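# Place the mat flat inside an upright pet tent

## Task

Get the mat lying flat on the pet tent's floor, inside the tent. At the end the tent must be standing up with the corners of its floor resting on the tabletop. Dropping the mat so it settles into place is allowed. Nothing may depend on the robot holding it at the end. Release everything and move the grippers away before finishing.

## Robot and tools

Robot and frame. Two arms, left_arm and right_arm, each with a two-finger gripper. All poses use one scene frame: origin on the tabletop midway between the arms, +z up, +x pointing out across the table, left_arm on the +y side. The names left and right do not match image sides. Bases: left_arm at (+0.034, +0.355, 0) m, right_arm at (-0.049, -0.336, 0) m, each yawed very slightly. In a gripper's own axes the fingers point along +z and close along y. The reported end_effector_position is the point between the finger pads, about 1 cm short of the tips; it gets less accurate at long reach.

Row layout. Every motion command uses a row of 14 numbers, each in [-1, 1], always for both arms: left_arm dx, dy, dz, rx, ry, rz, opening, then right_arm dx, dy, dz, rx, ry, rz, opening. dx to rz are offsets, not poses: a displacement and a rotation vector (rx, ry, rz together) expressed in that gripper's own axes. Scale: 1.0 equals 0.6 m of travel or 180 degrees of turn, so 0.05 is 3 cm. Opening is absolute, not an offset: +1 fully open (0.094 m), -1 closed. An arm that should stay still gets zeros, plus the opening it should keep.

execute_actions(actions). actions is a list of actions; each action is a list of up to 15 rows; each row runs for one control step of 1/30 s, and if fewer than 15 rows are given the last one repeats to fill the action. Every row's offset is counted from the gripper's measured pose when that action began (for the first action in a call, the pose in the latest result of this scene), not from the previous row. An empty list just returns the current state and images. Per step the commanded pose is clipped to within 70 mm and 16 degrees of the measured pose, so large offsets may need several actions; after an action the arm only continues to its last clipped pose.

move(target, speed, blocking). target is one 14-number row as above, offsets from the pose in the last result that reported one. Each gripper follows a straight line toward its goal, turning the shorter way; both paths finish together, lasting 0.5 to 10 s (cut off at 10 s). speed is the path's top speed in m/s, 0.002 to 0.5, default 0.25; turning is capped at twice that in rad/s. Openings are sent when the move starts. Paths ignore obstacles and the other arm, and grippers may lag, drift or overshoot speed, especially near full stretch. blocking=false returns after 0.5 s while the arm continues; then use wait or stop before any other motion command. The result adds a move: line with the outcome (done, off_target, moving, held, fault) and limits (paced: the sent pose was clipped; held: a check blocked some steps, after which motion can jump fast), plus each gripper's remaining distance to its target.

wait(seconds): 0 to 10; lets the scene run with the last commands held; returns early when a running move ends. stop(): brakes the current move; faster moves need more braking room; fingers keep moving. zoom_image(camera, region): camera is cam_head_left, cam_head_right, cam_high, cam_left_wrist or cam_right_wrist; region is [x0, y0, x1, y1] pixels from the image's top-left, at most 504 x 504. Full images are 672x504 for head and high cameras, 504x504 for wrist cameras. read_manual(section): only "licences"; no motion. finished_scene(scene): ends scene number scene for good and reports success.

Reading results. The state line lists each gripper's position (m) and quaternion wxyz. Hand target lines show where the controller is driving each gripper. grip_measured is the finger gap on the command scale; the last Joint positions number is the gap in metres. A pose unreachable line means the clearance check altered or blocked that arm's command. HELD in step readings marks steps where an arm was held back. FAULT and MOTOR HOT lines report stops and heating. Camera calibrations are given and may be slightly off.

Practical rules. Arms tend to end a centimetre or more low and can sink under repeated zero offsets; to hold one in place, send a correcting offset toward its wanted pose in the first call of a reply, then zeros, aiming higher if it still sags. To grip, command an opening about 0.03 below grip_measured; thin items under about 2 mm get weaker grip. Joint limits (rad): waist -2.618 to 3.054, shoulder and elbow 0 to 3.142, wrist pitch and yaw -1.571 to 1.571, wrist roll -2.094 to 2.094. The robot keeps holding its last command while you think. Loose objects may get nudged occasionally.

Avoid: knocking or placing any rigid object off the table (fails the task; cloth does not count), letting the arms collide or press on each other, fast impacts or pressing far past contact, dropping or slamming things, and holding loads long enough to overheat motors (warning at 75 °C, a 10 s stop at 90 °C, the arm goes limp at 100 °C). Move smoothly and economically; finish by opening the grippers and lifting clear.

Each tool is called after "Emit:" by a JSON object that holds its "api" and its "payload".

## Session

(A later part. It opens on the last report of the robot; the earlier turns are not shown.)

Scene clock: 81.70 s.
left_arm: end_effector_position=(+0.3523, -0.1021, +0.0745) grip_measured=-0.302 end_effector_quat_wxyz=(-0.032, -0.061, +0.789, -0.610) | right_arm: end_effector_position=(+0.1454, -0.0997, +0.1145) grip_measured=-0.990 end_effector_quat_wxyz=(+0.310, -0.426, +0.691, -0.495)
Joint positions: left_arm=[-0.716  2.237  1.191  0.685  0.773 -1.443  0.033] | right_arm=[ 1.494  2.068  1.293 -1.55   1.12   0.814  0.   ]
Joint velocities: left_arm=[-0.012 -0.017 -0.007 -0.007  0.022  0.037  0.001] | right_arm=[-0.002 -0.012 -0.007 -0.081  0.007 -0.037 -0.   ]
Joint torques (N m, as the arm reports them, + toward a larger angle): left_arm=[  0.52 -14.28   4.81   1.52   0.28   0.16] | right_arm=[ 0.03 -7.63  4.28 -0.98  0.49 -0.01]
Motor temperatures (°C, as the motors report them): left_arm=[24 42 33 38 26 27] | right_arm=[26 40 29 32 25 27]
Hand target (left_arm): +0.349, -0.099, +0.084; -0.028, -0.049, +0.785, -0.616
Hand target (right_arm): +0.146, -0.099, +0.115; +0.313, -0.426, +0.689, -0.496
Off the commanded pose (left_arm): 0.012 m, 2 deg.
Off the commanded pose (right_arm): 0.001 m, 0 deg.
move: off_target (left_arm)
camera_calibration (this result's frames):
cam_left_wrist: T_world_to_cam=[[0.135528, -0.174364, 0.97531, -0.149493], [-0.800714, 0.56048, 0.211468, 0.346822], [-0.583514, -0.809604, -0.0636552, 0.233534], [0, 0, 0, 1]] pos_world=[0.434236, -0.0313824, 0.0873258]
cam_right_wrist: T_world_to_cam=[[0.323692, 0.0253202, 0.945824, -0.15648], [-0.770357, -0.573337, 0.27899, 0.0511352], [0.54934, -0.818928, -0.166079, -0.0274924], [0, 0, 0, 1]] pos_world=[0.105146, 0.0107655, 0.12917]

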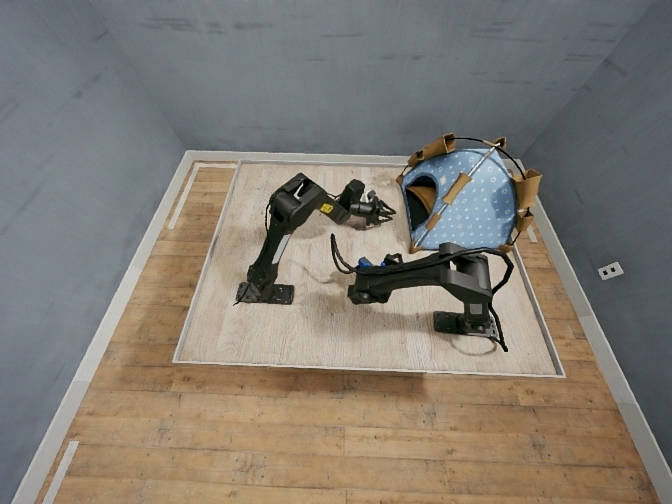

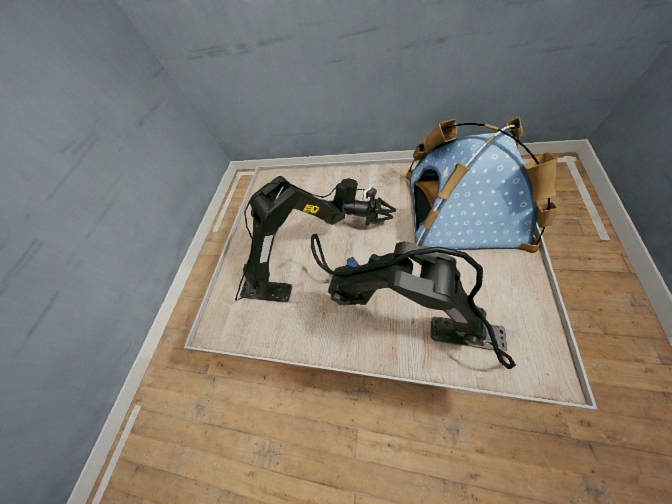

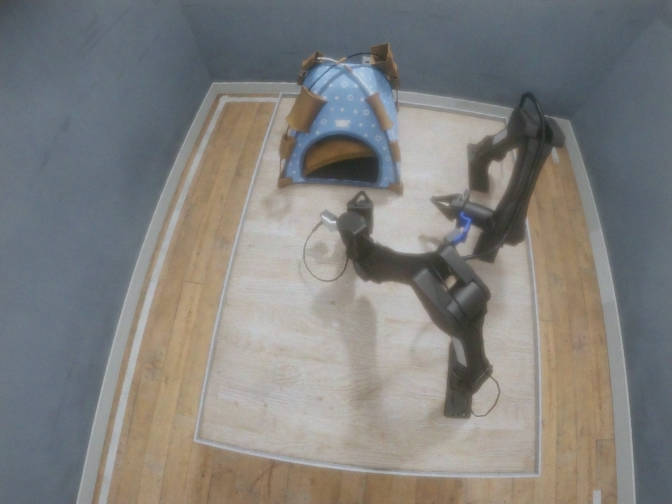

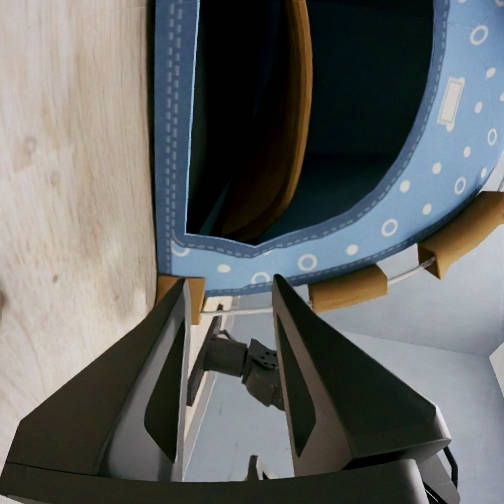

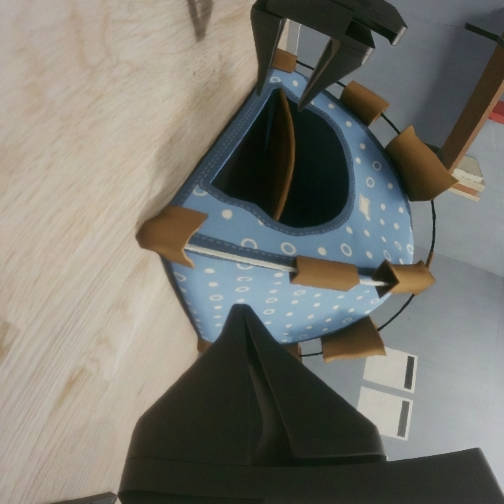

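Emit:
{"api": "move", "payload": {"target": [-0.13,0,0.03,0,0,0.97,-0.1, 0,0,0,0,0,0,-1], "speed": 0.4}}

Emit:
{"api": "move", "payload": {"target": [0,0,0,0,0.1,0,-0.1, 0,0,0,0,0,0,-1], "speed": 0.2}}

Emit:
{"api": "move", "payload": {"target": [0,0.05,0.15,0,0,0,-0.1, 0,0,0,0,0,0,-1], "speed": 0.08}}

Scene clock: 86.33 s.
left_arm: end_effector_position=(+0.4267, -0.1169, +0.0661) grip_measured=-0.102 end_effector_quat_wxyz=(+0.613, +0.782, +0.098, -0.051) | right_arm: end_effector_position=(+0.1447, -0.1004, +0.1137) grip_measured=-0.990 end_effector_quat_wxyz=(+0.307, -0.425, +0.693, -0.495)
Joint positions: left_arm=[-0.639  2.444  1.549  0.525  0.833  1.642  0.042] | right_arm=[ 1.494  2.068  1.293 -1.55   1.113  0.814  0.   ]
Joint velocities: left_arm=[ 0.002 -0.017 -0.002  0.037 -0.051  0.007  0.001] | right_arm=[ 0.007  0.002 -0.002  0.007  0.066  0.007  0.   ]
Joint torques (N m, as the arm reports them, + toward a larger angle): left_arm=[  0.87 -12.86   9.42   1.24   0.31  -0.02] | right_arm=[ 0.03 -7.63  4.27 -0.98  0.49  0.  ]
Motor temperatures (°C, as the motors report them): left_arm=[24 41 33 38 26 27] | right_arm=[26 40 29 32 25 27]
Hand target (left_arm): +0.430, -0.115, +0.061; +0.609, +0.785, +0.099, -0.061
Hand target (right_arm): +0.145, -0.100, +0.115; +0.310, -0.426, +0.691, -0.495
Off the commanded pose (left_arm): 0.007 m, 1 deg.
Off the commanded pose (right_arm): 0.001 m, 0 deg.
move: done
camera_calibration (this result's frames):
cam_left_wrist: T_world_to_cam=[[-0.220335, 0.300074, -0.928121, 0.179202], [0.752777, 0.657405, 0.0338395, -0.223281], [0.620306, -0.691212, -0.370738, -0.215128], [0, 0, 0, 1]] pos_world=[0.34101, -0.0556872, 0.0941205]
cam_right_wrist: T_world_to_cam=[[0.328755, 0.0230052, 0.944135, -0.156217], [-0.771724, -0.569718, 0.282602, 0.050598], [0.544392, -0.821518, -0.169544, -0.0269933], [0, 0, 0, 1]] pos_world=[0.1051, 0.0102449, 0.128614]

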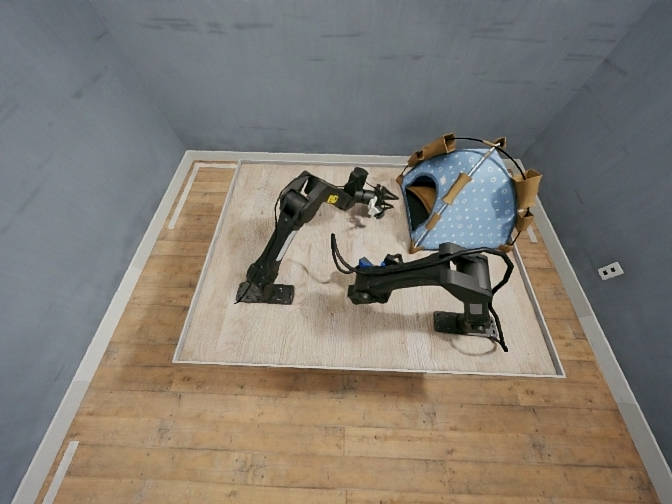

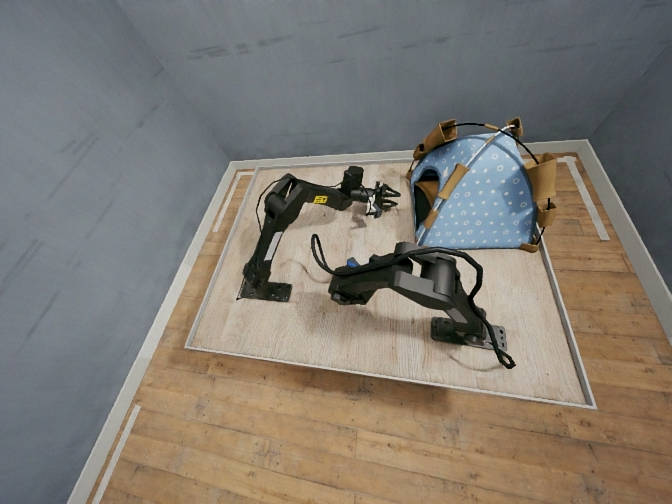

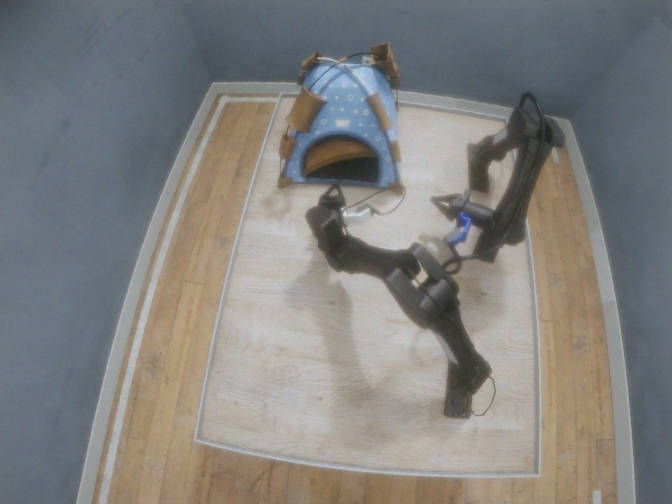

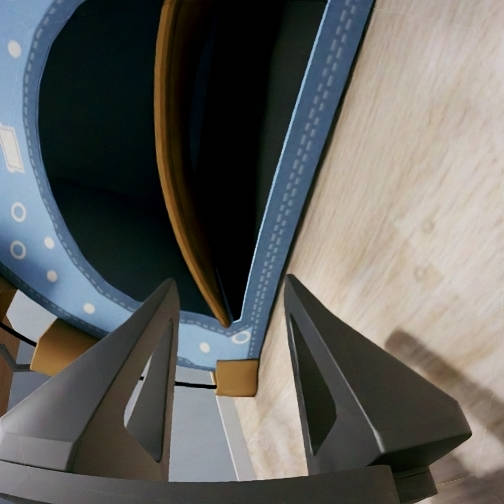

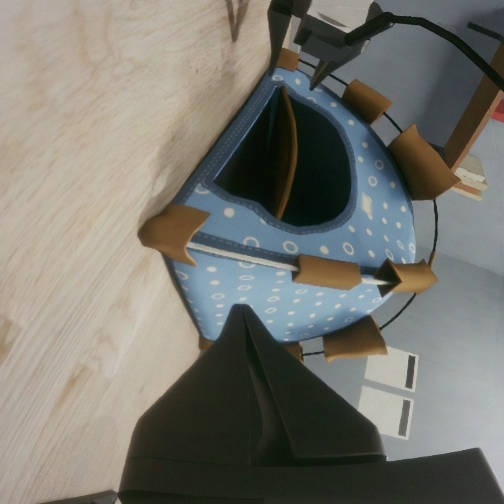

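Scene clock: 87.70 s.
left_arm: end_effector_position=(+0.4305, -0.1174, +0.0598) grip_measured=-0.102 end_effector_quat_wxyz=(+0.590, +0.782, +0.186, +0.074) | right_arm: end_effector_position=(+0.1440, -0.1012, +0.1128) grip_measured=-0.990 end_effector_quat_wxyz=(+0.304, -0.424, +0.695, -0.494)
Joint positions: left_arm=[-0.728  2.358  1.376  0.652  0.441  1.606  0.042] | right_arm=[ 1.494  2.068  1.293 -1.55   1.105  0.814  0.   ]
Joint velocities: left_arm=[-0.007  0.027  0.007 -0.081 -0.037 -0.066 -0.   ] | right_arm=[ 0.012  0.017 -0.002  0.051 -0.066  0.022 -0.001]
Joint torques (N m, as the arm reports them, + toward a larger angle): left_arm=[ -0.62 -15.27   5.37   1.56  -0.02  -0.24] | right_arm=[ 0.02 -7.63  4.27 -0.98  0.49 -0.01]
Motor temperatures (°C, as the motors report them): left_arm=[24 42 33 38 26 27] | right_arm=[26 40 29 32 25 27]
Hand target (left_arm): +0.427, -0.117, +0.066; +0.591, +0.780, +0.192, +0.072
Hand target (right_arm): +0.145, -0.100, +0.114; +0.307, -0.425, +0.693, -0.495
Off the commanded pose (left_arm): 0.007 m, 1 deg.
Off the commanded pose (right_arm): 0.001 m, 0 deg.
move: done
camera_calibration (this result's frames):
cam_left_wrist: T_world_to_cam=[[-0.230043, 0.299264, -0.926025, 0.178294], [0.526977, 0.838271, 0.139993, -0.113589], [0.818154, -0.455789, -0.350543, -0.278904], [0, 0, 0, 1]] pos_world=[0.32906, -0.0852595, 0.0832383]
cam_right_wrist: T_world_to_cam=[[0.334063, 0.0205426, 0.942327, -0.155936], [-0.773123, -0.565904, 0.286416, 0.0500309], [0.53915, -0.824215, -0.173166, -0.0264719], [0, 0, 0, 1]] pos_world=[0.105045, 0.00969752, 0.128029]

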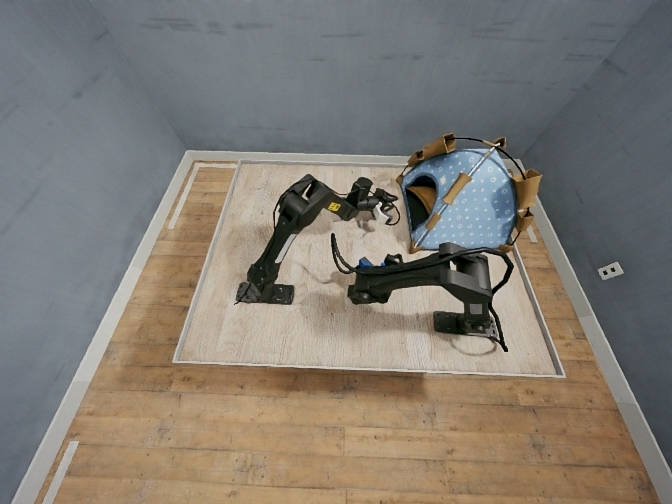

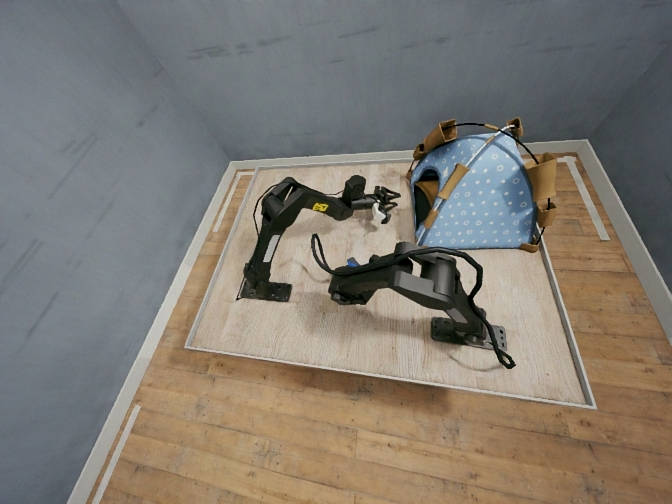

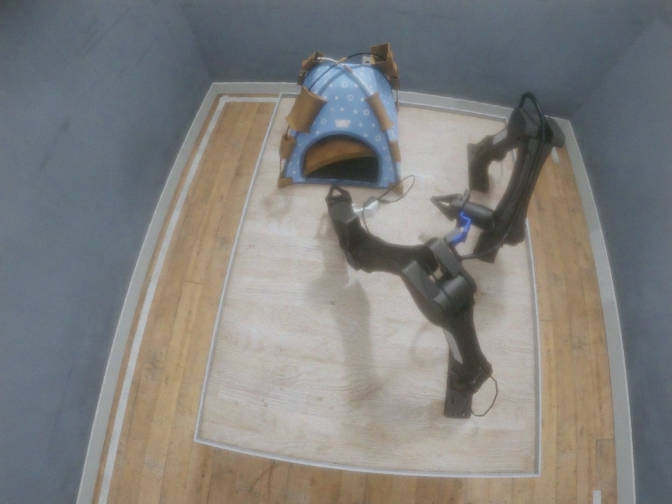

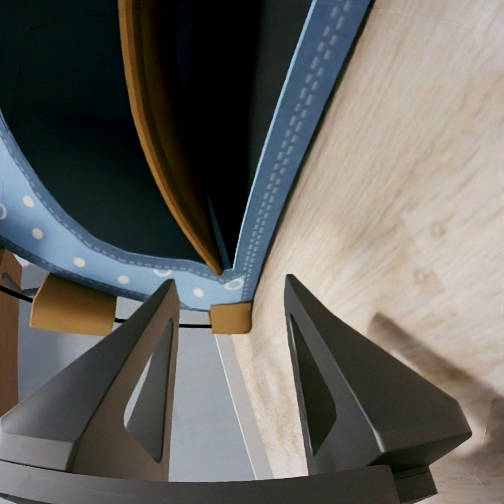

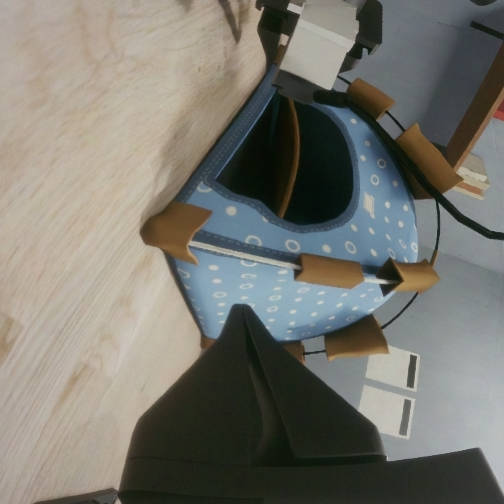

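Scene clock: 89.47 s.
left_arm: end_effector_position=(+0.4670, -0.2008, +0.0691) grip_measured=-0.102 end_effector_quat_wxyz=(+0.596, +0.779, +0.177, +0.081) | right_arm: end_effector_position=(+0.1433, -0.1019, +0.1119) grip_measured=-0.990 end_effector_quat_wxyz=(+0.301, -0.424, +0.697, -0.493)
Joint positions: left_arm=[-0.794  2.624  1.933  0.388  0.38   1.597  0.042] | right_arm=[ 1.494  2.068  1.293 -1.55   1.098  0.814  0.   ]
Joint velocities: left_arm=[-0.012  0.002  0.012 -0.007 -0.11  -0.037 -0.001] | right_arm=[ 0.012  0.017  0.022 -0.037  0.037  0.007 -0.   ]
Joint torques (N m, as the arm reports them, + toward a larger angle): left_arm=[ -0.59 -14.61  10.4    1.45  -0.06  -0.19] | right_arm=[ 0.02 -7.63  4.26 -0.99  0.49 -0.01]
Motor temperatures (°C, as the motors report them): left_arm=[24 42 33 38 26 27] | right_arm=[26 40 29 32 25 27]
Hand target (left_arm): +0.466, -0.205, +0.062; +0.590, +0.782, +0.186, +0.074
Hand target (right_arm): +0.144, -0.101, +0.113; +0.304, -0.424, +0.695, -0.494
Off the commanded pose (left_arm): 0.008 m, 1 deg.
Off the commanded pose (right_arm): 0.001 m, 0 deg.
move: done
camera_calibration (this result's frames):
cam_left_wrist: T_world_to_cam=[[-0.206665, 0.292668, -0.933614, 0.20847], [0.528033, 0.836684, 0.145397, -0.0653431], [0.823693, -0.462931, -0.327452, -0.34917], [0, 0, 0, 1]] pos_world=[0.365196, -0.167983, 0.0897951]
cam_right_wrist: T_world_to_cam=[[0.339084, 0.0181789, 0.94058, -0.155665], [-0.774414, -0.562276, 0.290048, 0.0494909], [0.534139, -0.82675, -0.176581, -0.0259802], [0, 0, 0, 1]] pos_world=[0.104987, 0.00917824, 0.127473]

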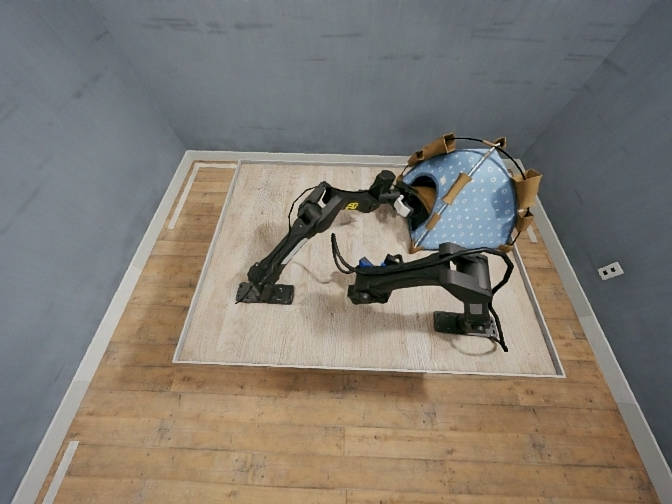

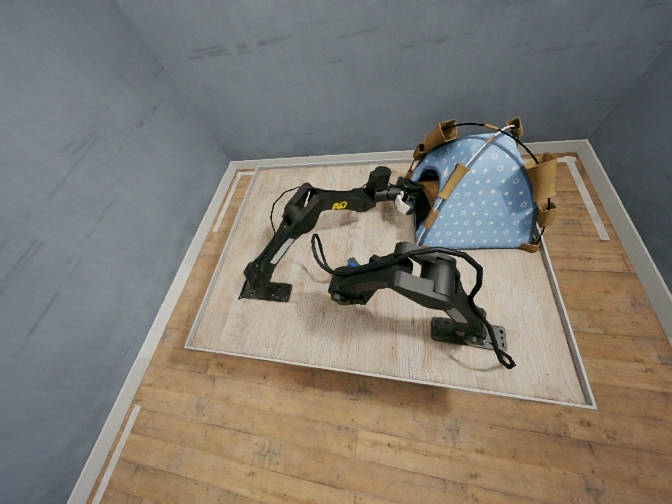

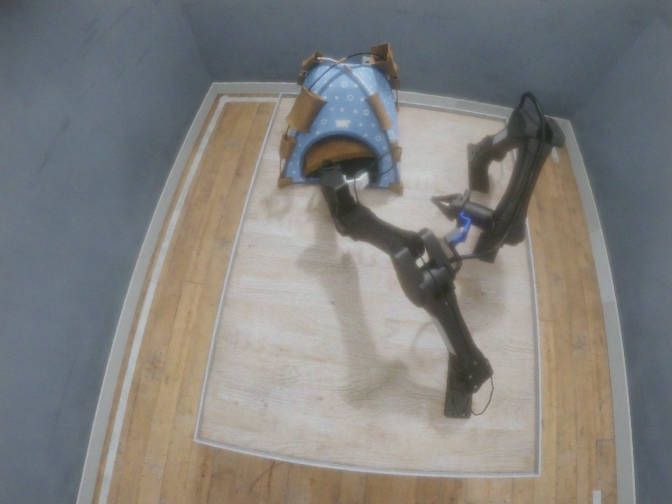

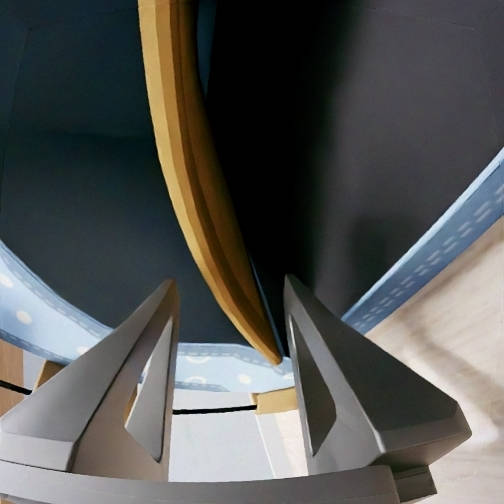

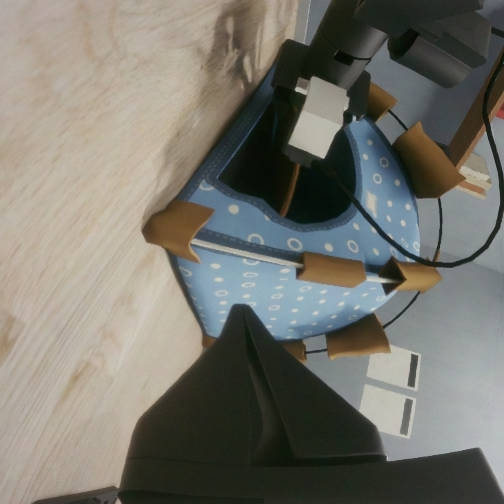

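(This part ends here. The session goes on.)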